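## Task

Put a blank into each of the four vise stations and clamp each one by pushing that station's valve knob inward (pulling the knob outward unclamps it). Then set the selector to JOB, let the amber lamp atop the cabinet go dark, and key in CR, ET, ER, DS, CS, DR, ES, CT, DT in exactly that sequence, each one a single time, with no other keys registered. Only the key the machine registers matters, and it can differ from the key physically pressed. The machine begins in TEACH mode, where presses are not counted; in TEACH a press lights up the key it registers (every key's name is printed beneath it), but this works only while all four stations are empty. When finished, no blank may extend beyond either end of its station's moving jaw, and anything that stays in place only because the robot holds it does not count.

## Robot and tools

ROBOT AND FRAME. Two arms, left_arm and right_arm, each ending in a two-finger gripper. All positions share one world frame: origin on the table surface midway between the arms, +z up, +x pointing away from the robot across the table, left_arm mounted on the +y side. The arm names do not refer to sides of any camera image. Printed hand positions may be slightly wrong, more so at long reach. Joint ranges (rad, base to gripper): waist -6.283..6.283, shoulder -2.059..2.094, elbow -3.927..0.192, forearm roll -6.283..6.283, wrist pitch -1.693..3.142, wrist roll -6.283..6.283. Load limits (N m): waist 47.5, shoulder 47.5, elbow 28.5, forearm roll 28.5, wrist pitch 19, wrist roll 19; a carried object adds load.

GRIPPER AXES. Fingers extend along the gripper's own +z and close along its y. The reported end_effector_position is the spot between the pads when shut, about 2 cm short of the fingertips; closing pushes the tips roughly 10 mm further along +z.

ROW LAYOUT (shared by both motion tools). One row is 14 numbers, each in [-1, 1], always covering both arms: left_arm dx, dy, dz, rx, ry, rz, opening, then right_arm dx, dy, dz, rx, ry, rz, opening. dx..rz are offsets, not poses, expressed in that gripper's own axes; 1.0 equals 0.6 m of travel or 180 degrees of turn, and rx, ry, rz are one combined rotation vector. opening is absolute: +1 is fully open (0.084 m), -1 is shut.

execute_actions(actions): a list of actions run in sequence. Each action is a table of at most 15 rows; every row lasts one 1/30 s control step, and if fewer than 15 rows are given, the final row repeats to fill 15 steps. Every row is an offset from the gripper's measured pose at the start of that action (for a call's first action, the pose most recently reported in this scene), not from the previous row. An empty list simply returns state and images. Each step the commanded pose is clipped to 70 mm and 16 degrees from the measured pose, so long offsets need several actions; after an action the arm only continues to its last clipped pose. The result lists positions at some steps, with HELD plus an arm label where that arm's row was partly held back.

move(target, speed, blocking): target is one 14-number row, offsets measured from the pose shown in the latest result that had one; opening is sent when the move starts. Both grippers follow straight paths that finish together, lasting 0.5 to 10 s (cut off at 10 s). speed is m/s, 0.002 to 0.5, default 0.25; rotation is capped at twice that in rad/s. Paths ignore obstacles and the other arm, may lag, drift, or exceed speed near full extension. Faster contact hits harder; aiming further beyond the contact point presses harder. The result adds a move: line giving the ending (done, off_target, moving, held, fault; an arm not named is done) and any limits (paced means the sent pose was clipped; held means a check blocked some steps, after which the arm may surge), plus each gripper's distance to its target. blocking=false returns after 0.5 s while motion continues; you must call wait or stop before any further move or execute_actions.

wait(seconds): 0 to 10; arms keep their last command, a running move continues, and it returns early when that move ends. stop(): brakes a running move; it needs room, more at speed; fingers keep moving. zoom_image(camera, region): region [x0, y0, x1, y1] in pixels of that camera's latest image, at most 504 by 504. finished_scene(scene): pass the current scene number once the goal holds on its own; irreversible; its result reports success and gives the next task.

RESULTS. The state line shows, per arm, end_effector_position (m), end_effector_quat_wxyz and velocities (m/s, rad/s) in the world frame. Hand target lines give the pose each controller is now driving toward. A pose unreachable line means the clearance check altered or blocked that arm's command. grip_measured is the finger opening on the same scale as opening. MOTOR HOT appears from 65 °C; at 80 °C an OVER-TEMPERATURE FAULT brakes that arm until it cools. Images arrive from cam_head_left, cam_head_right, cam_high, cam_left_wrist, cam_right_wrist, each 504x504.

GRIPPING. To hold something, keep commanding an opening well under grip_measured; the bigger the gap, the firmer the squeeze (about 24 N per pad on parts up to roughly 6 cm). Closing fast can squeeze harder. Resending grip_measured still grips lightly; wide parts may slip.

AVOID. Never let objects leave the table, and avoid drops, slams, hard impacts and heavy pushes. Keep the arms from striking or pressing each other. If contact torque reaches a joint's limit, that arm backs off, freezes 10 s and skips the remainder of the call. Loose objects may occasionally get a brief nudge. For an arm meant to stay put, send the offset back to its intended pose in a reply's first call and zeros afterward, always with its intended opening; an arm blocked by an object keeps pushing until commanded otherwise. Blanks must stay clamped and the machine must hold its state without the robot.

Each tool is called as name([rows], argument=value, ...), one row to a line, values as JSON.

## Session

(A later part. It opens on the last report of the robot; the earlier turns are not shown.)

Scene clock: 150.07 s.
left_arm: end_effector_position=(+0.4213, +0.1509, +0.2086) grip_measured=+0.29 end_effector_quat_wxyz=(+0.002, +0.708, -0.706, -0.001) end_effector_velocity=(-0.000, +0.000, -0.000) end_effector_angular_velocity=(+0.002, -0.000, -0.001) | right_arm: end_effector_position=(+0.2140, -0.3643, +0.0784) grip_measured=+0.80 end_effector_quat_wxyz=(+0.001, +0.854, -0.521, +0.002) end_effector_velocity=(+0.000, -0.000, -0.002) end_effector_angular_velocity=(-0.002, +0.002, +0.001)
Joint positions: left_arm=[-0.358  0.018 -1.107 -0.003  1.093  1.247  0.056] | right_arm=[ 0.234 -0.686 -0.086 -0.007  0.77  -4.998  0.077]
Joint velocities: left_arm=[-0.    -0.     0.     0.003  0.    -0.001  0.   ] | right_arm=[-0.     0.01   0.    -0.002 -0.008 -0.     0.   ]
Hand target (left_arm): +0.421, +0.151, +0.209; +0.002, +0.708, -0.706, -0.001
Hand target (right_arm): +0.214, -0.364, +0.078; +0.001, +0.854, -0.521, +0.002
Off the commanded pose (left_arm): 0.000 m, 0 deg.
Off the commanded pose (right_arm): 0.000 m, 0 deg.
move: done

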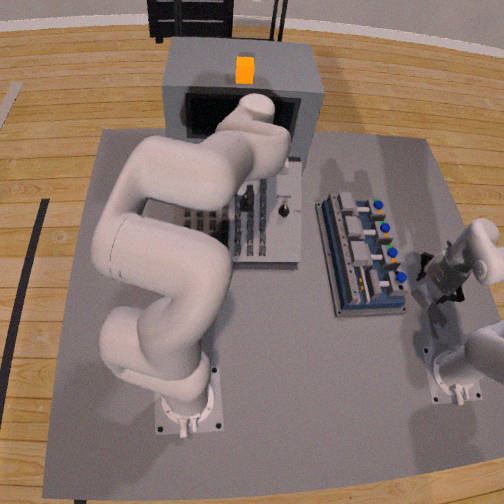

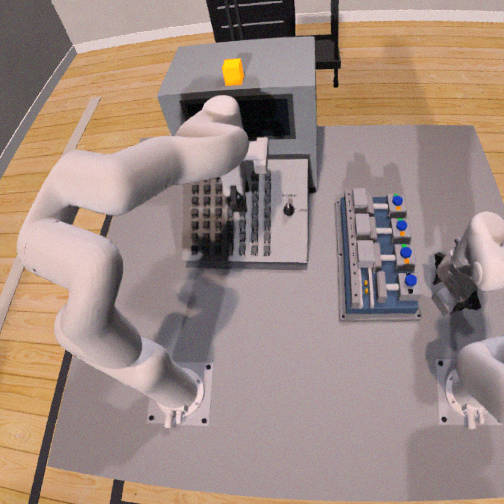

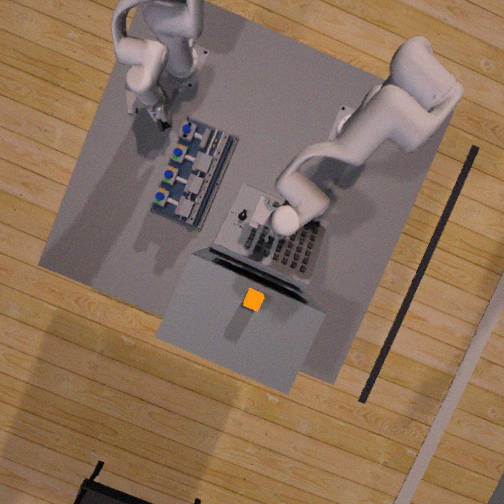

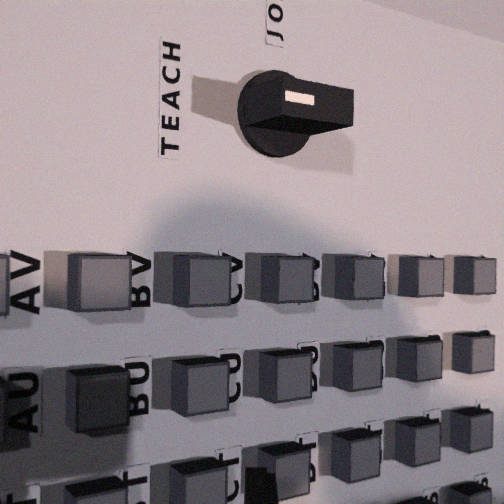

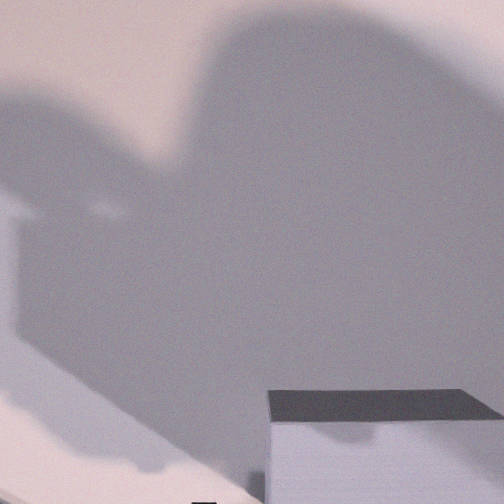

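move(target=[0,0,0,0,0,0,0.3,-0.005,0,0.059,0,0,0,0.8], speed=0.08)

execute_actions([
  [[0,0,0,0,0,0,0.3,0,0,0,0,0,0,0.5],[0,0,0,0,0,0,0.3,0,0,0,0,0,0,0.4],[0,0,0,0,0,0,0.3,0,0,0,0,0,0,0.3],[0,0,0,0,0,0,0.3,0,0,0,0,0,0,0.3],[0,0,0,0,0,0,0.3,0,0,0,0,0,0,0.3],[0,0,0,0,0,0,0.3,0,0,0,0,0,0,0.1],[0,0,0,0,0,0,0.3,0,0,0,0,0,0,-0.4]],
])

move(target=[0,0,0,0,0,0,0.3,0,0,-0.215,0,0,0,-0.4])

move(target=[0,0,0,0,0,0,0.3,-0.293,-0.201,0,0,0,0.152,-0.4], speed=0.4)

move(target=[0,0,0,0,0,0,0.3,0,0,0.077,0,0,0,-0.4], speed=0.12)

Scene clock: 153.37 s.
left_arm: end_effector_position=(+0.4213, +0.1509, +0.2086) grip_measured=+0.29 end_effector_quat_wxyz=(+0.002, +0.708, -0.706, -0.001) end_effector_velocity=(+0.000, -0.000, +0.000) end_effector_angular_velocity=(-0.001, -0.002, +0.000) | right_arm: end_effector_position=(+0.2127, -0.3616, +0.0432) grip_measured=+0.80 end_effector_quat_wxyz=(+0.001, +0.854, -0.521, +0.003) end_effector_velocity=(-0.000, -0.000, -0.002) end_effector_angular_velocity=(-0.000, +0.003, -0.001)
Joint positions: left_arm=[-0.358  0.018 -1.107 -0.003  1.093  1.247  0.056] | right_arm=[ 0.245 -0.526 -0.049 -0.008  0.572 -4.985  0.077]
Joint velocities: left_arm=[ 0.    -0.001  0.    -0.001 -0.002  0.    -0.   ] | right_arm=[ 0.     0.013  0.     0.    -0.01   0.001  0.   ]
Hand target (left_arm): +0.421, +0.151, +0.209; +0.002, +0.708, -0.706, -0.001
Hand target (right_arm): +0.213, -0.362, +0.043; +0.001, +0.854, -0.521, +0.002
Off the commanded pose (left_arm): 0.000 m, 0 deg.
Off the commanded pose (right_arm): 0.000 m, 0 deg.
move: done

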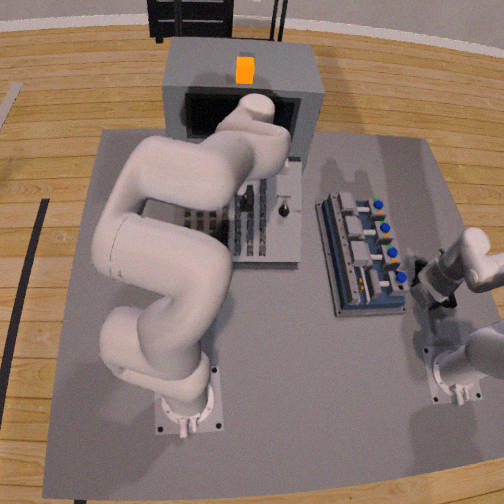

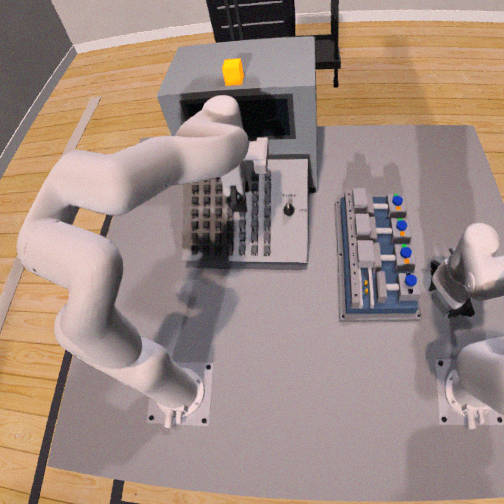

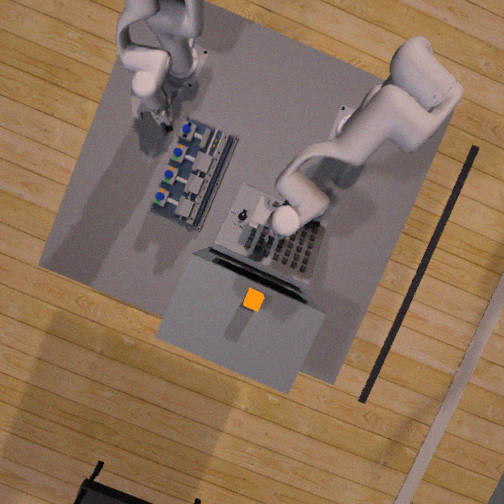

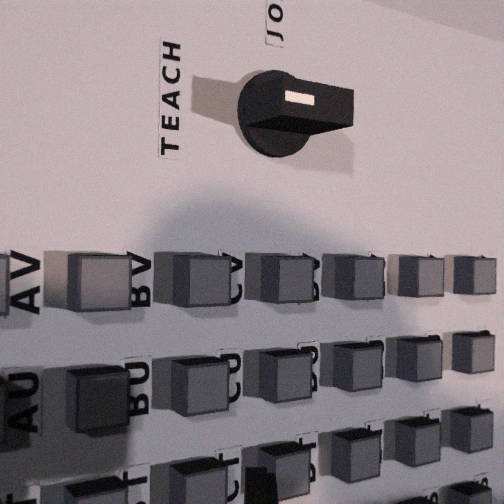

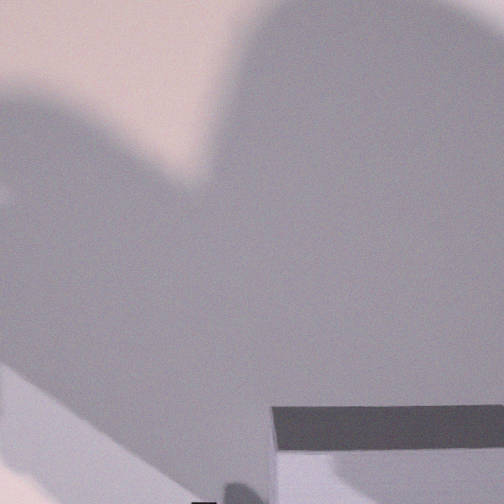

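Scene clock: 153.87 s.
left_arm: end_effector_position=(+0.4213, +0.1509, +0.2086) grip_measured=+0.29 end_effector_quat_wxyz=(+0.002, +0.708, -0.706, -0.001) end_effector_velocity=(+0.000, +0.000, -0.000) end_effector_angular_velocity=(+0.000, -0.001, +0.000) | right_arm: end_effector_position=(+0.2128, -0.3616, +0.0433) grip_measured=+0.37 end_effector_quat_wxyz=(+0.001, +0.854, -0.521, +0.003) end_effector_velocity=(+0.001, +0.000, +0.001) end_effector_angular_velocity=(-0.000, -0.002, +0.001)
Joint positions: left_arm=[-0.358  0.018 -1.107 -0.003  1.093  1.247  0.056] | right_arm=[ 0.245 -0.526 -0.049 -0.008  0.572 -4.985  0.06 ]
Joint velocities: left_arm=[ 0.     0.001  0.     0.    -0.002 -0.    -0.   ] | right_arm=[-0.    -0.001 -0.001 -0.001  0.    -0.     0.   ]
Hand target (left_arm): +0.421, +0.151, +0.209; +0.002, +0.708, -0.706, -0.001
Hand target (right_arm): +0.213, -0.362, +0.043; +0.001, +0.854, -0.521, +0.003
Off the commanded pose (left_arm): 0.000 m, 0 deg.
Off the commanded pose (right_arm): 0.000 m, 0 deg.
Step readings (end_effector_position):
0: left_arm (+0.4213, +0.1509, +0.2086) | right_arm (+0.2127, -0.3616, +0.0432)
1: left_arm (+0.4213, +0.1509, +0.2086) | right_arm (+0.2128, -0.3616, +0.0432)
2: left_arm (+0.4213, +0.1509, +0.2086) | right_arm (+0.2128, -0.3616, +0.0432)
4: left_arm (+0.4213, +0.1509, +0.2086) | right_arm (+0.2127, -0.3616, +0.0432)
8: left_arm (+0.4213, +0.1509, +0.2086) | right_arm (+0.2128, -0.3616, +0.0433)
15: end_effector_position above

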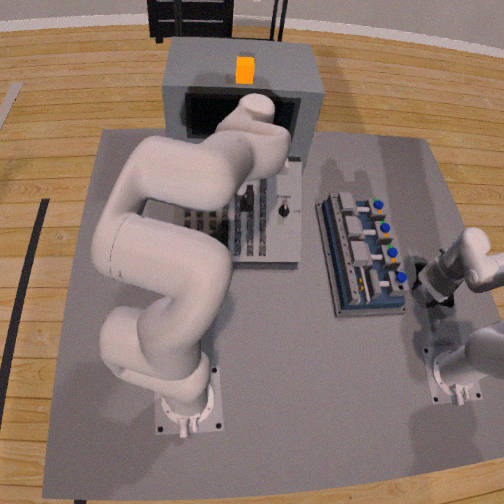

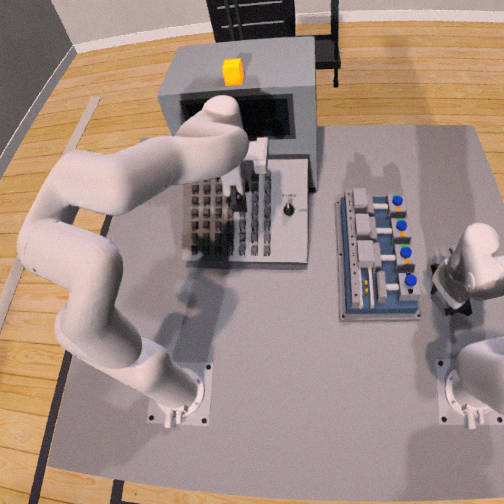

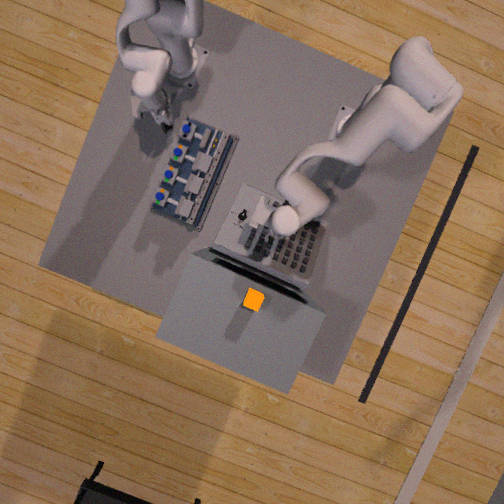

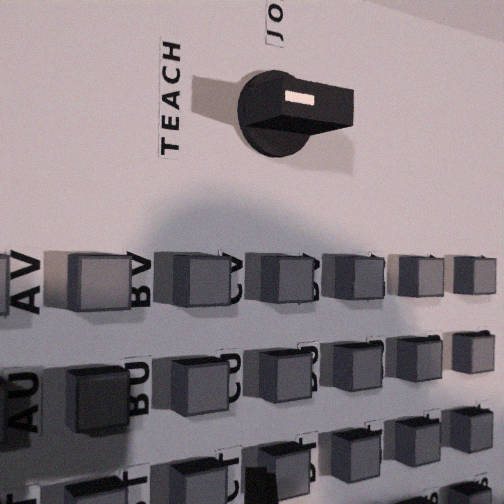

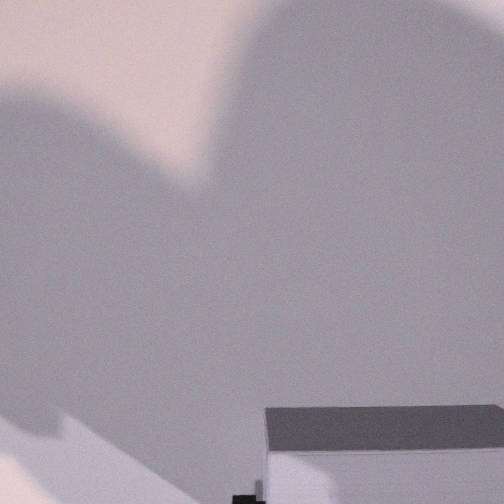

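Scene clock: 155.03 s.
left_arm: end_effector_position=(+0.4213, +0.1509, +0.2086) grip_measured=+0.29 end_effector_quat_wxyz=(+0.002, +0.708, -0.706, -0.001) end_effector_velocity=(-0.000, -0.000, +0.000) end_effector_angular_velocity=(-0.001, -0.000, -0.000) | right_arm: end_effector_position=(+0.2127, -0.3614, +0.1718) grip_measured=+0.37 end_effector_quat_wxyz=(+0.001, +0.853, -0.521, +0.002) end_effector_velocity=(+0.000, +0.000, +0.002) end_effector_angular_velocity=(+0.001, -0.002, +0.000)
Joint positions: left_arm=[-0.358  0.018 -1.107 -0.003  1.093  1.247  0.056] | right_arm=[ 0.248 -0.906 -0.267 -0.006  1.17  -4.986  0.06 ]
Joint velocities: left_arm=[-0.    -0.001 -0.    -0.001  0.     0.     0.   ] | right_arm=[-0.    -0.005 -0.003  0.001  0.006 -0.001 -0.   ]
Hand target (left_arm): +0.421, +0.151, +0.209; +0.002, +0.708, -0.706, -0.001
Hand target (right_arm): +0.213, -0.361, +0.172; +0.001, +0.853, -0.521, +0.003
Off the commanded pose (left_arm): 0.000 m, 0 deg.
Off the commanded pose (right_arm): 0.001 m, 0 deg.
move: done

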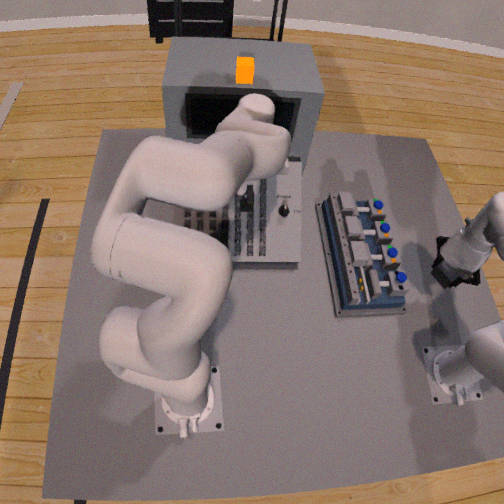

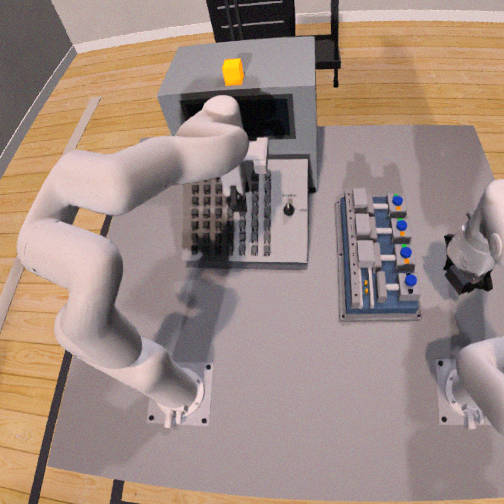

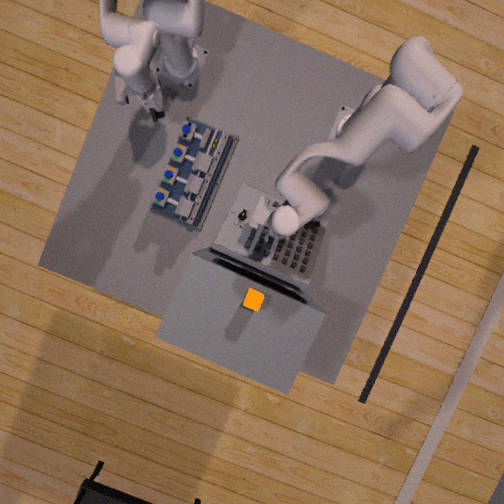

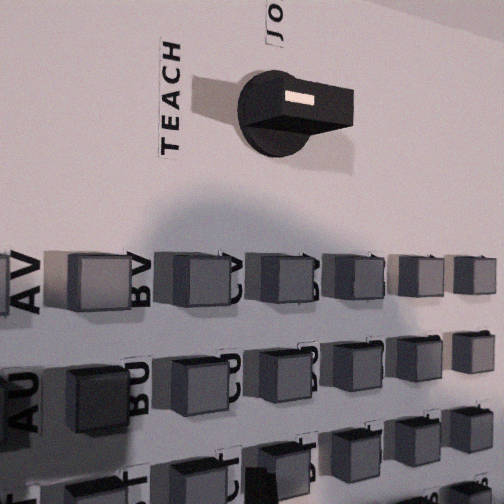

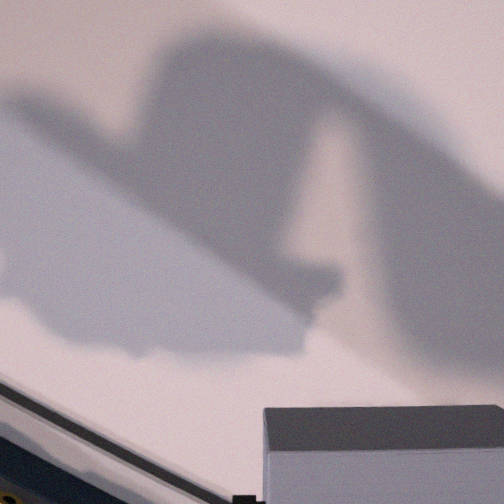

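Scene clock: 156.33 s.
left_arm: end_effector_position=(+0.4213, +0.1509, +0.2086) grip_measured=+0.29 end_effector_quat_wxyz=(+0.002, +0.708, -0.706, -0.001) end_effector_velocity=(-0.000, -0.000, -0.000) end_effector_angular_velocity=(+0.000, +0.001, -0.000) | right_arm: end_effector_position=(+0.2394, -0.1497, +0.1712) grip_measured=+0.37 end_effector_quat_wxyz=(-0.000, +0.706, -0.708, +0.002) end_effector_velocity=(-0.000, +0.001, -0.001) end_effector_angular_velocity=(-0.008, +0.004, -0.001)
Joint positions: left_arm=[-0.358  0.018 -1.107 -0.003  1.093  1.247  0.056] | right_arm=[ 0.842 -0.329 -0.637 -0.004  0.965 -3.915  0.06 ]
Joint velocities: left_arm=[-0.     0.001 -0.    -0.     0.001 -0.    -0.   ] | right_arm=[ 0.004  0.012 -0.008 -0.003  0.004  0.007  0.   ]
Hand target (left_arm): +0.421, +0.151, +0.209; +0.002, +0.708, -0.706, -0.001
Hand target (right_arm): +0.239, -0.149, +0.171; -0.000, +0.706, -0.708, +0.002
Off the commanded pose (left_arm): 0.000 m, 0 deg.
Off the commanded pose (right_arm): 0.001 m, 0 deg.
move: done; limits=paced

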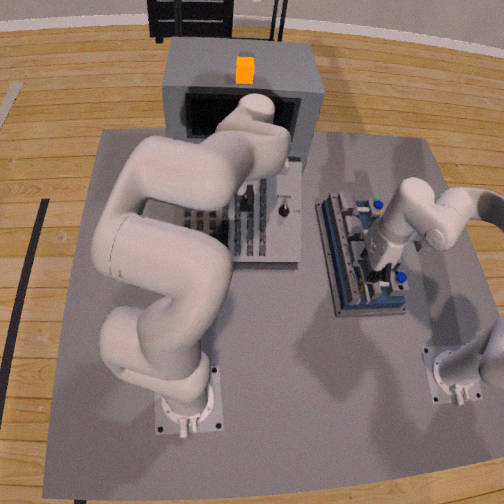

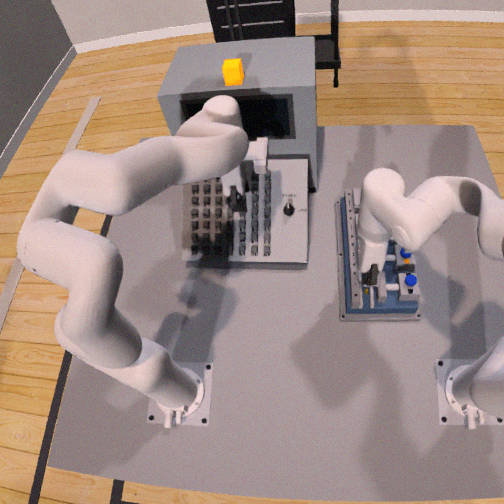

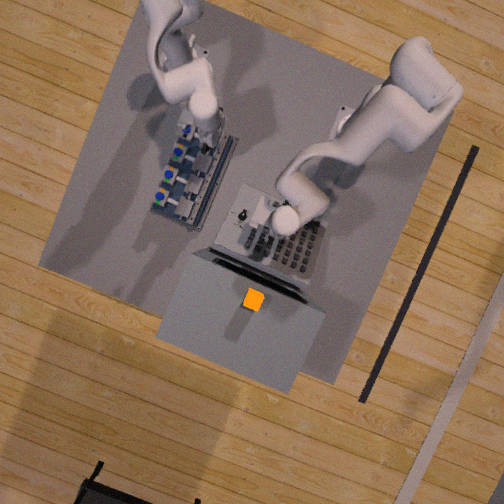

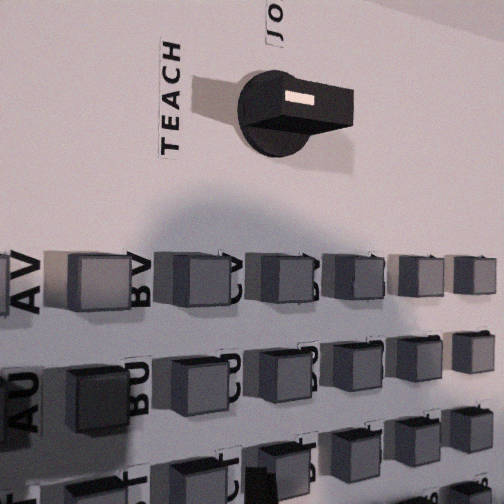

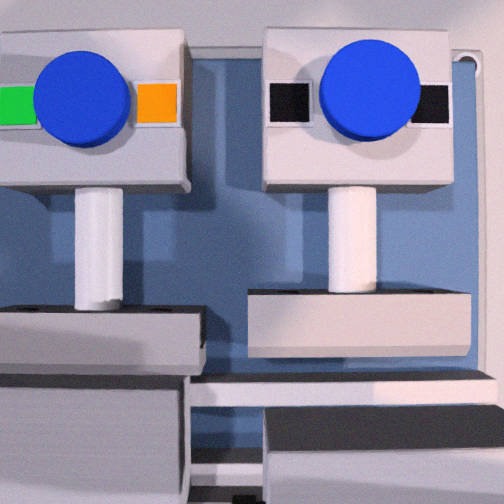

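Scene clock: 157.20 s.
left_arm: end_effector_position=(+0.4213, +0.1509, +0.2086) grip_measured=+0.29 end_effector_quat_wxyz=(+0.002, +0.708, -0.706, -0.001) end_effector_velocity=(-0.000, -0.000, -0.000) end_effector_angular_velocity=(+0.000, +0.001, -0.001) | right_arm: end_effector_position=(+0.2395, -0.1496, +0.1254) grip_measured=+0.37 end_effector_quat_wxyz=(-0.001, +0.706, -0.708, +0.002) end_effector_velocity=(-0.001, -0.001, -0.003) end_effector_angular_velocity=(-0.002, +0.003, -0.001)
Joint positions: left_arm=[-0.358  0.018 -1.107 -0.003  1.093  1.247  0.056] | right_arm=[ 0.841 -0.247 -0.566 -0.005  0.811 -3.915  0.06 ]
Joint velocities: left_arm=[-0.001  0.     0.    -0.     0.001  0.    -0.   ] | right_arm=[ 0.     0.002  0.006  0.002 -0.005 -0.    -0.   ]
Hand target (left_arm): +0.421, +0.151, +0.209; +0.002, +0.708, -0.706, -0.001
Hand target (right_arm): +0.239, -0.150, +0.125; -0.000, +0.706, -0.708, +0.002
Off the commanded pose (left_arm): 0.000 m, 0 deg.
Off the commanded pose (right_arm): 0.000 m, 0 deg.
move: done

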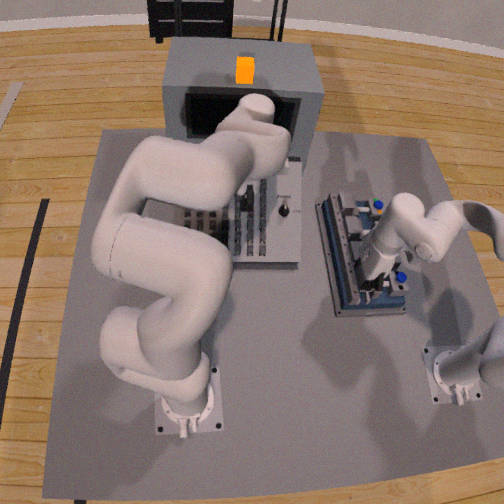

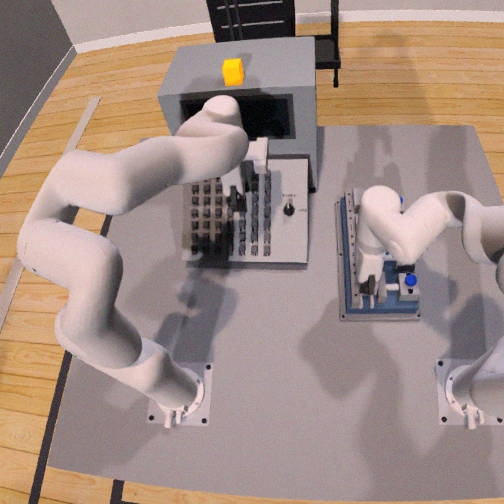

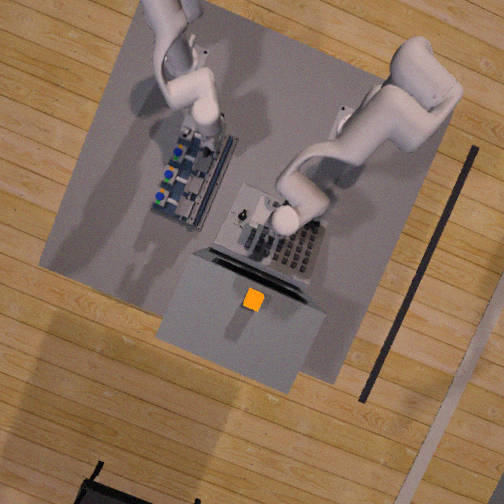

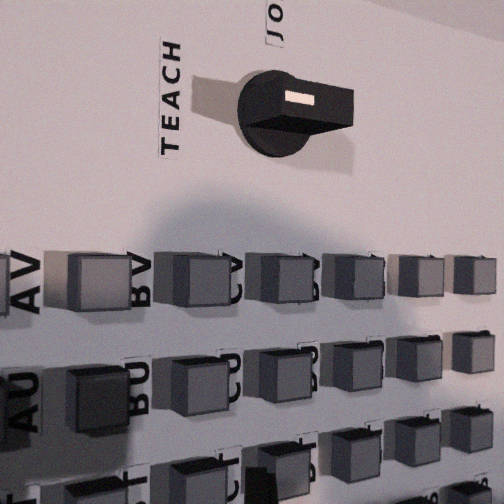

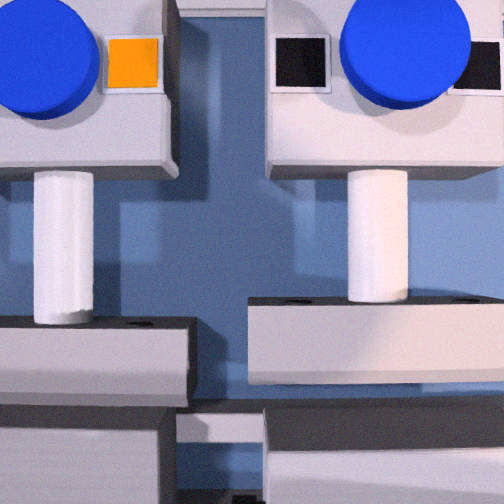

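move(target=[0,0,0,0,0,0,0.3,0,0.0015,0.039,0,0,0,-0.4], speed=0.04)

Scene clock: 158.80 s.
left_arm: end_effector_position=(+0.4213, +0.1509, +0.2086) grip_measured=+0.29 end_effector_quat_wxyz=(+0.002, +0.708, -0.706, -0.001) end_effector_velocity=(+0.000, +0.000, +0.001) end_effector_angular_velocity=(-0.001, -0.002, +0.001) | right_arm: end_effector_position=(+0.2395, -0.1488, +0.1030) grip_measured=+0.37 end_effector_quat_wxyz=(-0.002, +0.706, -0.708, +0.002) end_effector_velocity=(-0.001, -0.001, -0.001) end_effector_angular_velocity=(-0.004, +0.003, +0.001)
Joint positions: left_arm=[-0.358  0.018 -1.107 -0.003  1.093  1.247  0.056] | right_arm=[ 0.843 -0.196 -0.538 -0.005  0.729 -3.913  0.06 ]
Joint velocities: left_arm=[ 0.001 -0.001 -0.001 -0.    -0.     0.     0.   ] | right_arm=[ 0.001  0.002  0.001 -0.001  0.003  0.001  0.   ]
Hand target (left_arm): +0.421, +0.151, +0.209; +0.002, +0.708, -0.706, -0.001
Hand target (right_arm): +0.239, -0.150, +0.102; -0.001, +0.706, -0.708, +0.002
Off the commanded pose (left_arm): 0.000 m, 0 deg.
Off the commanded pose (right_arm): 0.001 m, 0 deg.
move: done

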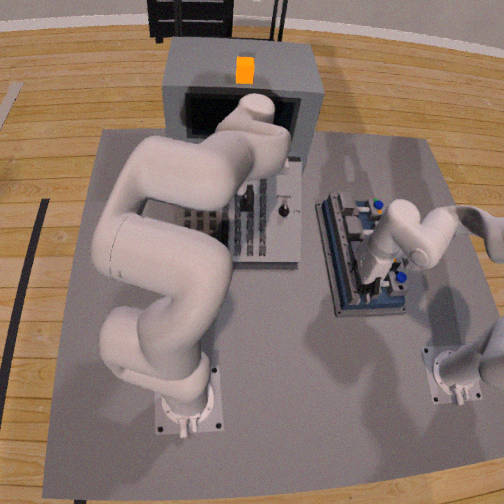

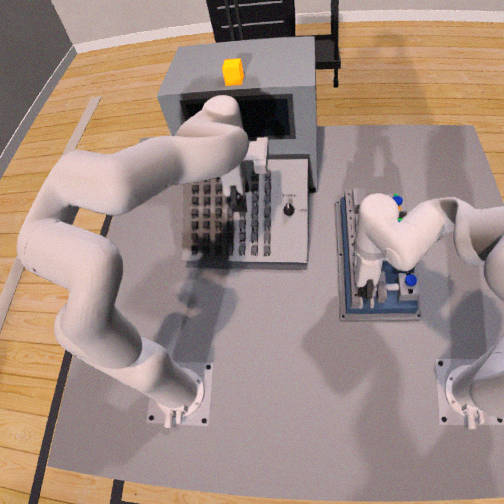

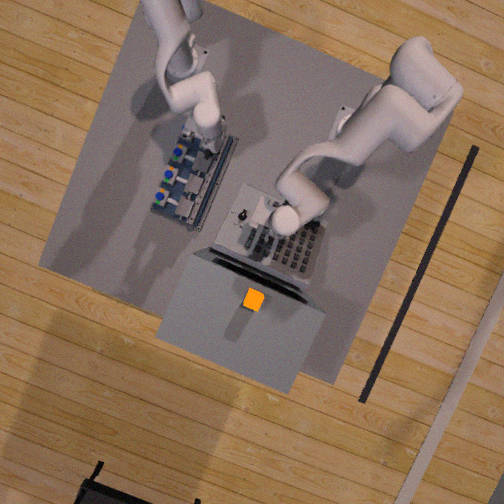

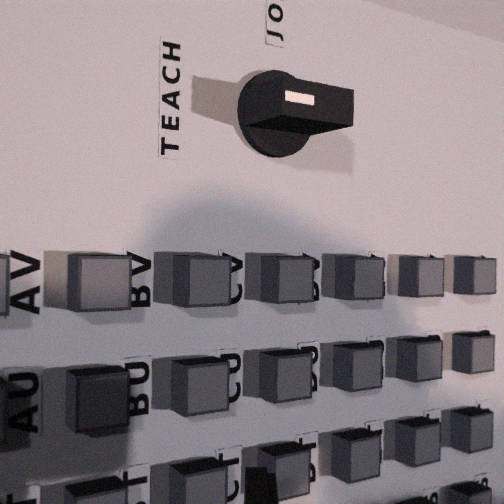

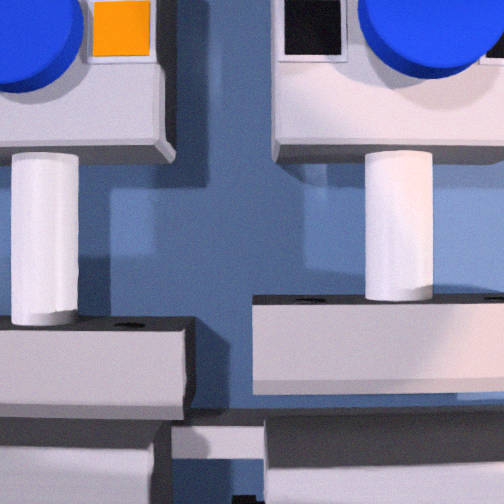

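execute_actions([
  [[0,0,0,0,0,0,0.3,0,0,0,0,0,0,0.55]],
])

move(target=[0,0,0,0,0,0,0.3,0,0,-0.063,0,0,0,0.55])

move(target=[0,0,0,0,0,0,0.3,0.176,0.002,0,0,0,0,-1])

move(target=[0,0,0,0,0,0,0.3,0,0,0.041,0,0,0,-1], speed=0.06)

Scene clock: 159.87 s.
left_arm: end_effector_position=(+0.4213, +0.1509, +0.2086) grip_measured=+0.29 end_effector_quat_wxyz=(+0.002, +0.708, -0.706, -0.001) end_effector_velocity=(-0.000, -0.000, +0.000) end_effector_angular_velocity=(-0.001, -0.000, +0.001) | right_arm: end_effector_position=(+0.2382, -0.1499, +0.1015) grip_measured=+0.55 end_effector_quat_wxyz=(+0.000, +0.706, -0.708, +0.002) end_effector_velocity=(+0.002, +0.001, +0.002) end_effector_angular_velocity=(+0.004, -0.003, -0.002)
Joint positions: left_arm=[-0.358  0.018 -1.107 -0.003  1.093  1.247  0.056] | right_arm=[ 0.843 -0.194 -0.536 -0.005  0.731 -3.913  0.067]
Joint velocities: left_arm=[ 0.    -0.    -0.    -0.001  0.    -0.    -0.   ] | right_arm=[-0.002 -0.002 -0.002  0.    -0.001  0.     0.001]
Hand target (left_arm): +0.421, +0.151, +0.209; +0.002, +0.708, -0.706, -0.001
Hand target (right_arm): +0.240, -0.149, +0.103; -0.002, +0.706, -0.708, +0.002
Off the commanded pose (left_arm): 0.000 m, 0 deg.
Off the commanded pose (right_arm): 0.002 m, 0 deg.
Step readings (end_effector_position):
0: left_arm (+0.4213, +0.1509, +0.2086) | right_arm (+0.2395, -0.1488, +0.1030)
1: left_arm (+0.4213, +0.1509, +0.2086) | right_arm (+0.2395, -0.1488, +0.1030)
2: left_arm (+0.4213, +0.1509, +0.2086) | right_arm (+0.2395, -0.1488, +0.1030)
4: left_arm (+0.4213, +0.1509, +0.2086) | right_arm (+0.2395, -0.1488, +0.1030)
8: left_arm (+0.4213, +0.1509, +0.2086) | right_arm (+0.2380, -0.1498, +0.1015)
15: end_effector_position above

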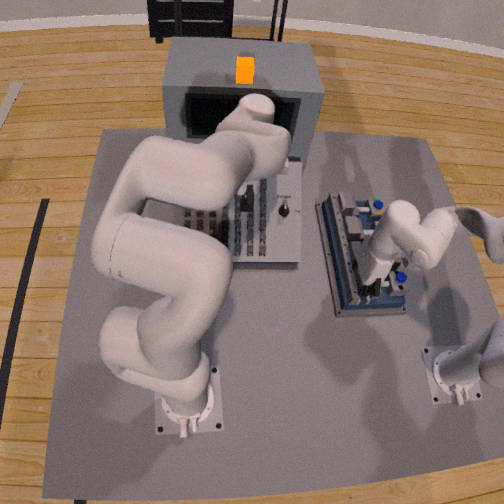

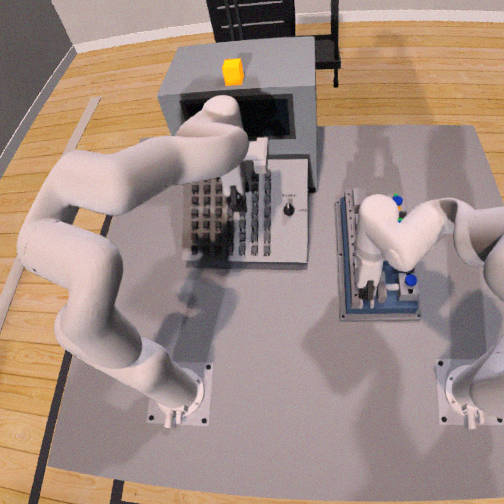

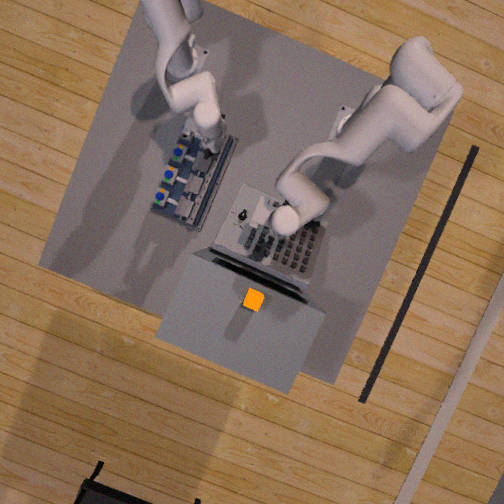

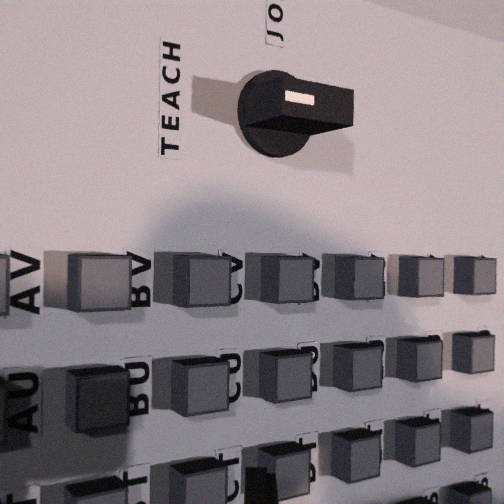

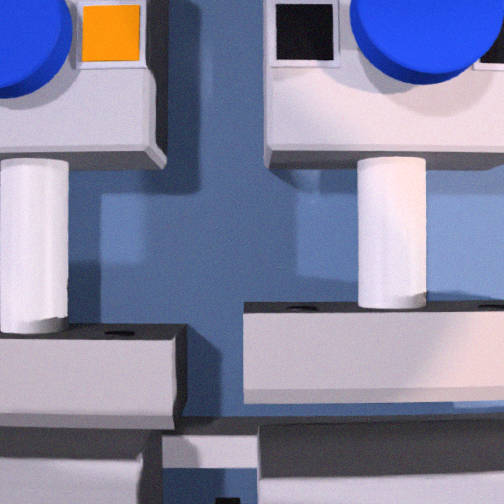

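Scene clock: 160.67 s.
left_arm: end_effector_position=(+0.4213, +0.1509, +0.2086) grip_measured=+0.29 end_effector_quat_wxyz=(+0.002, +0.708, -0.706, -0.001) end_effector_velocity=(-0.000, +0.001, +0.000) end_effector_angular_velocity=(+0.001, +0.001, +0.000) | right_arm: end_effector_position=(+0.2381, -0.1500, +0.1388) grip_measured=+0.54 end_effector_quat_wxyz=(+0.001, +0.706, -0.708, +0.002) end_effector_velocity=(+0.001, +0.001, +0.004) end_effector_angular_velocity=(+0.003, -0.004, +0.001)
Joint positions: left_arm=[-0.358  0.018 -1.107 -0.003  1.093  1.247  0.056] | right_arm=[ 0.843 -0.276 -0.583 -0.004  0.861 -3.913  0.067]
Joint velocities: left_arm=[ 0.001 -0.     0.     0.001  0.002 -0.    -0.   ] | right_arm=[-0.    -0.006 -0.005 -0.001  0.007 -0.     0.   ]
Hand target (left_arm): +0.421, +0.151, +0.209; +0.002, +0.708, -0.706, -0.001
Hand target (right_arm): +0.238, -0.150, +0.139; +0.000, +0.706, -0.708, +0.002
Off the commanded pose (left_arm): 0.000 m, 0 deg.
Off the commanded pose (right_arm): 0.001 m, 0 deg.
move: done

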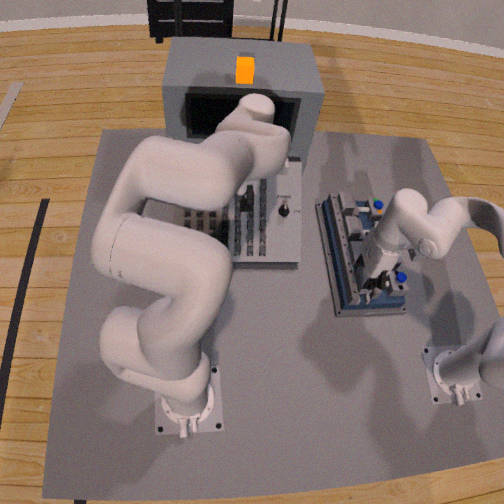

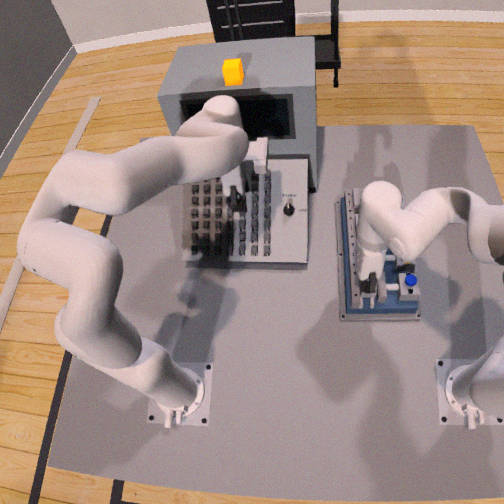

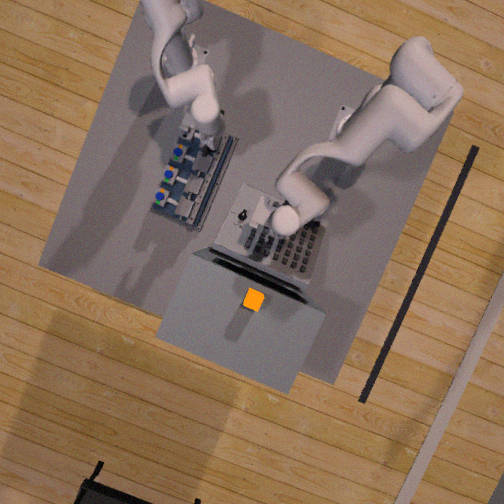

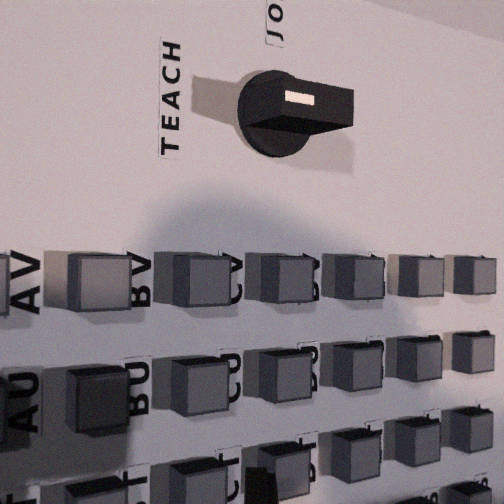

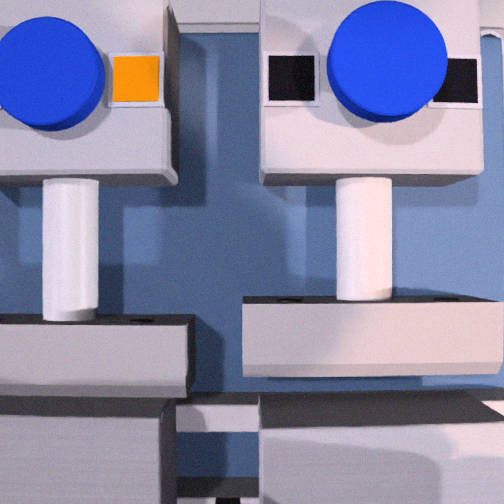

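Scene clock: 161.67 s.
left_arm: end_effector_position=(+0.4213, +0.1509, +0.2086) grip_measured=+0.29 end_effector_quat_wxyz=(+0.002, +0.708, -0.706, -0.001) end_effector_velocity=(+0.000, +0.000, -0.000) end_effector_angular_velocity=(+0.001, +0.001, -0.001) | right_arm: end_effector_position=(+0.2367, -0.2556, +0.1392) grip_measured=-1.00 end_effector_quat_wxyz=(+0.001, +0.706, -0.708, +0.002) end_effector_velocity=(-0.000, -0.001, +0.000) end_effector_angular_velocity=(+0.001, +0.000, -0.001)
Joint positions: left_arm=[-0.358  0.018 -1.107 -0.003  1.093  1.247  0.056] | right_arm=[ 0.592 -0.546 -0.37  -0.006  0.917 -4.164  0.   ]
Joint velocities: left_arm=[-0.     0.001 -0.001  0.001  0.    -0.     0.   ] | right_arm=[-0.005 -0.005  0.003  0.002  0.002 -0.005  0.   ]
Hand target (left_arm): +0.421, +0.151, +0.209; +0.002, +0.708, -0.706, -0.001
Hand target (right_arm): +0.237, -0.256, +0.139; +0.001, +0.706, -0.708, +0.002
Off the commanded pose (left_arm): 0.000 m, 0 deg.
Off the commanded pose (right_arm): 0.000 m, 0 deg.
move: done

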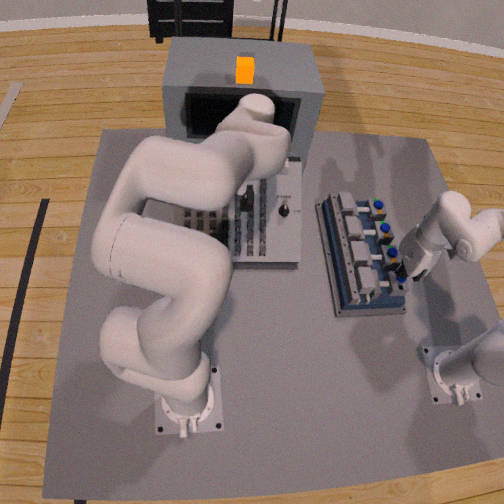

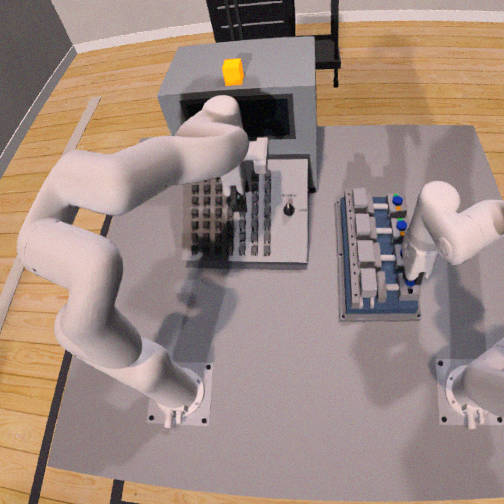

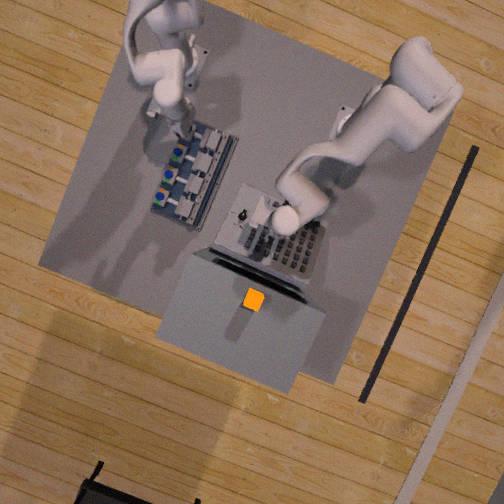

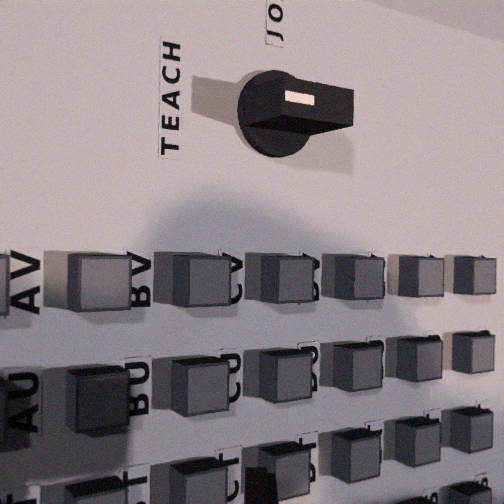

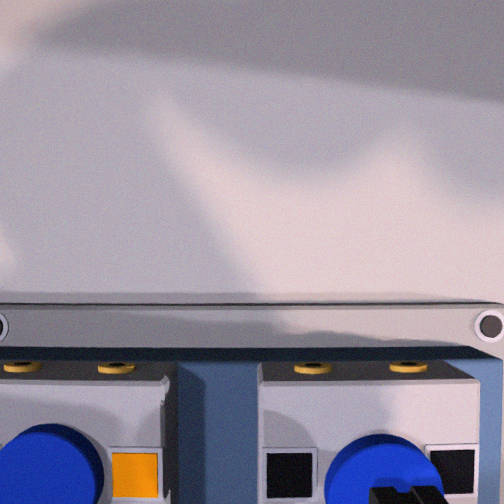

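Scene clock: 162.47 s.
left_arm: end_effector_position=(+0.4213, +0.1509, +0.2086) grip_measured=+0.29 end_effector_quat_wxyz=(+0.002, +0.708, -0.706, -0.001) end_effector_velocity=(+0.000, +0.000, +0.000) end_effector_angular_velocity=(-0.000, -0.000, +0.000) | right_arm: end_effector_position=(+0.2387, -0.2545, +0.1179) grip_measured=-1.00 end_effector_quat_wxyz=(-0.003, +0.706, -0.708, +0.003) end_effector_velocity=(+0.000, +0.000, -0.002) end_effector_angular_velocity=(+0.002, -0.002, -0.000)
Joint positions: left_arm=[-0.358  0.018 -1.107 -0.003  1.093  1.247  0.056] | right_arm=[ 0.592 -0.494 -0.336 -0.006  0.824 -4.164  0.   ]
Joint velocities: left_arm=[ 0.001 -0.     0.     0.    -0.     0.    -0.   ] | right_arm=[ 0.     0.006  0.003  0.001 -0.012  0.     0.   ]
Hand target (left_arm): +0.421, +0.151, +0.209; +0.002, +0.708, -0.706, -0.001
Hand target (right_arm): +0.237, -0.256, +0.115; +0.001, +0.706, -0.708, +0.002
Off the commanded pose (left_arm): 0.000 m, 0 deg.
Off the commanded pose (right_arm): 0.004 m, 0 deg.
move: off_target (right_arm)

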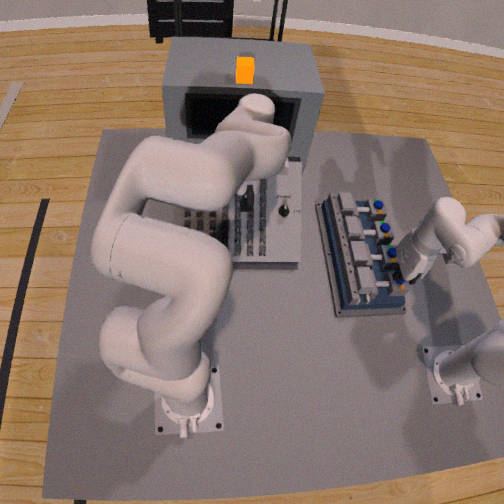

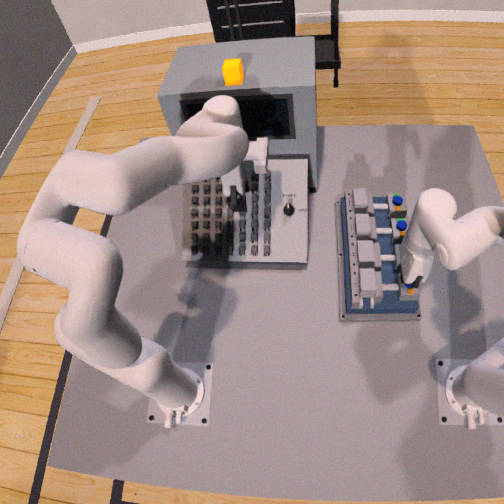

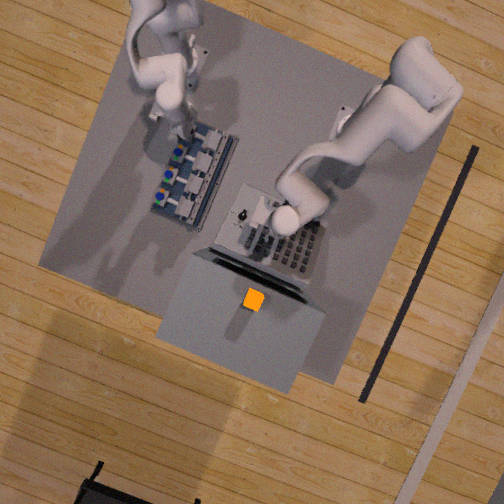

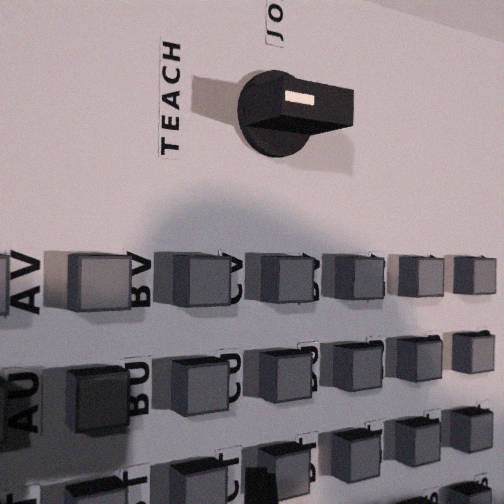

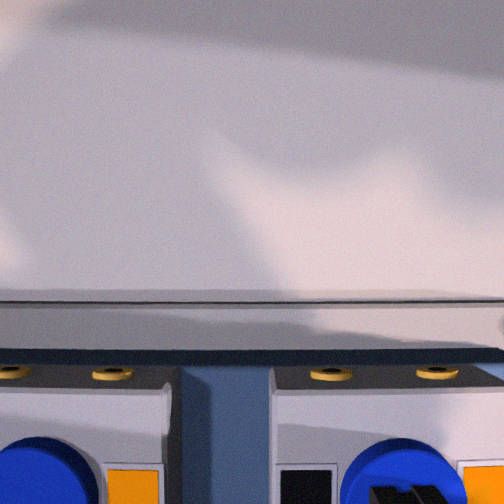

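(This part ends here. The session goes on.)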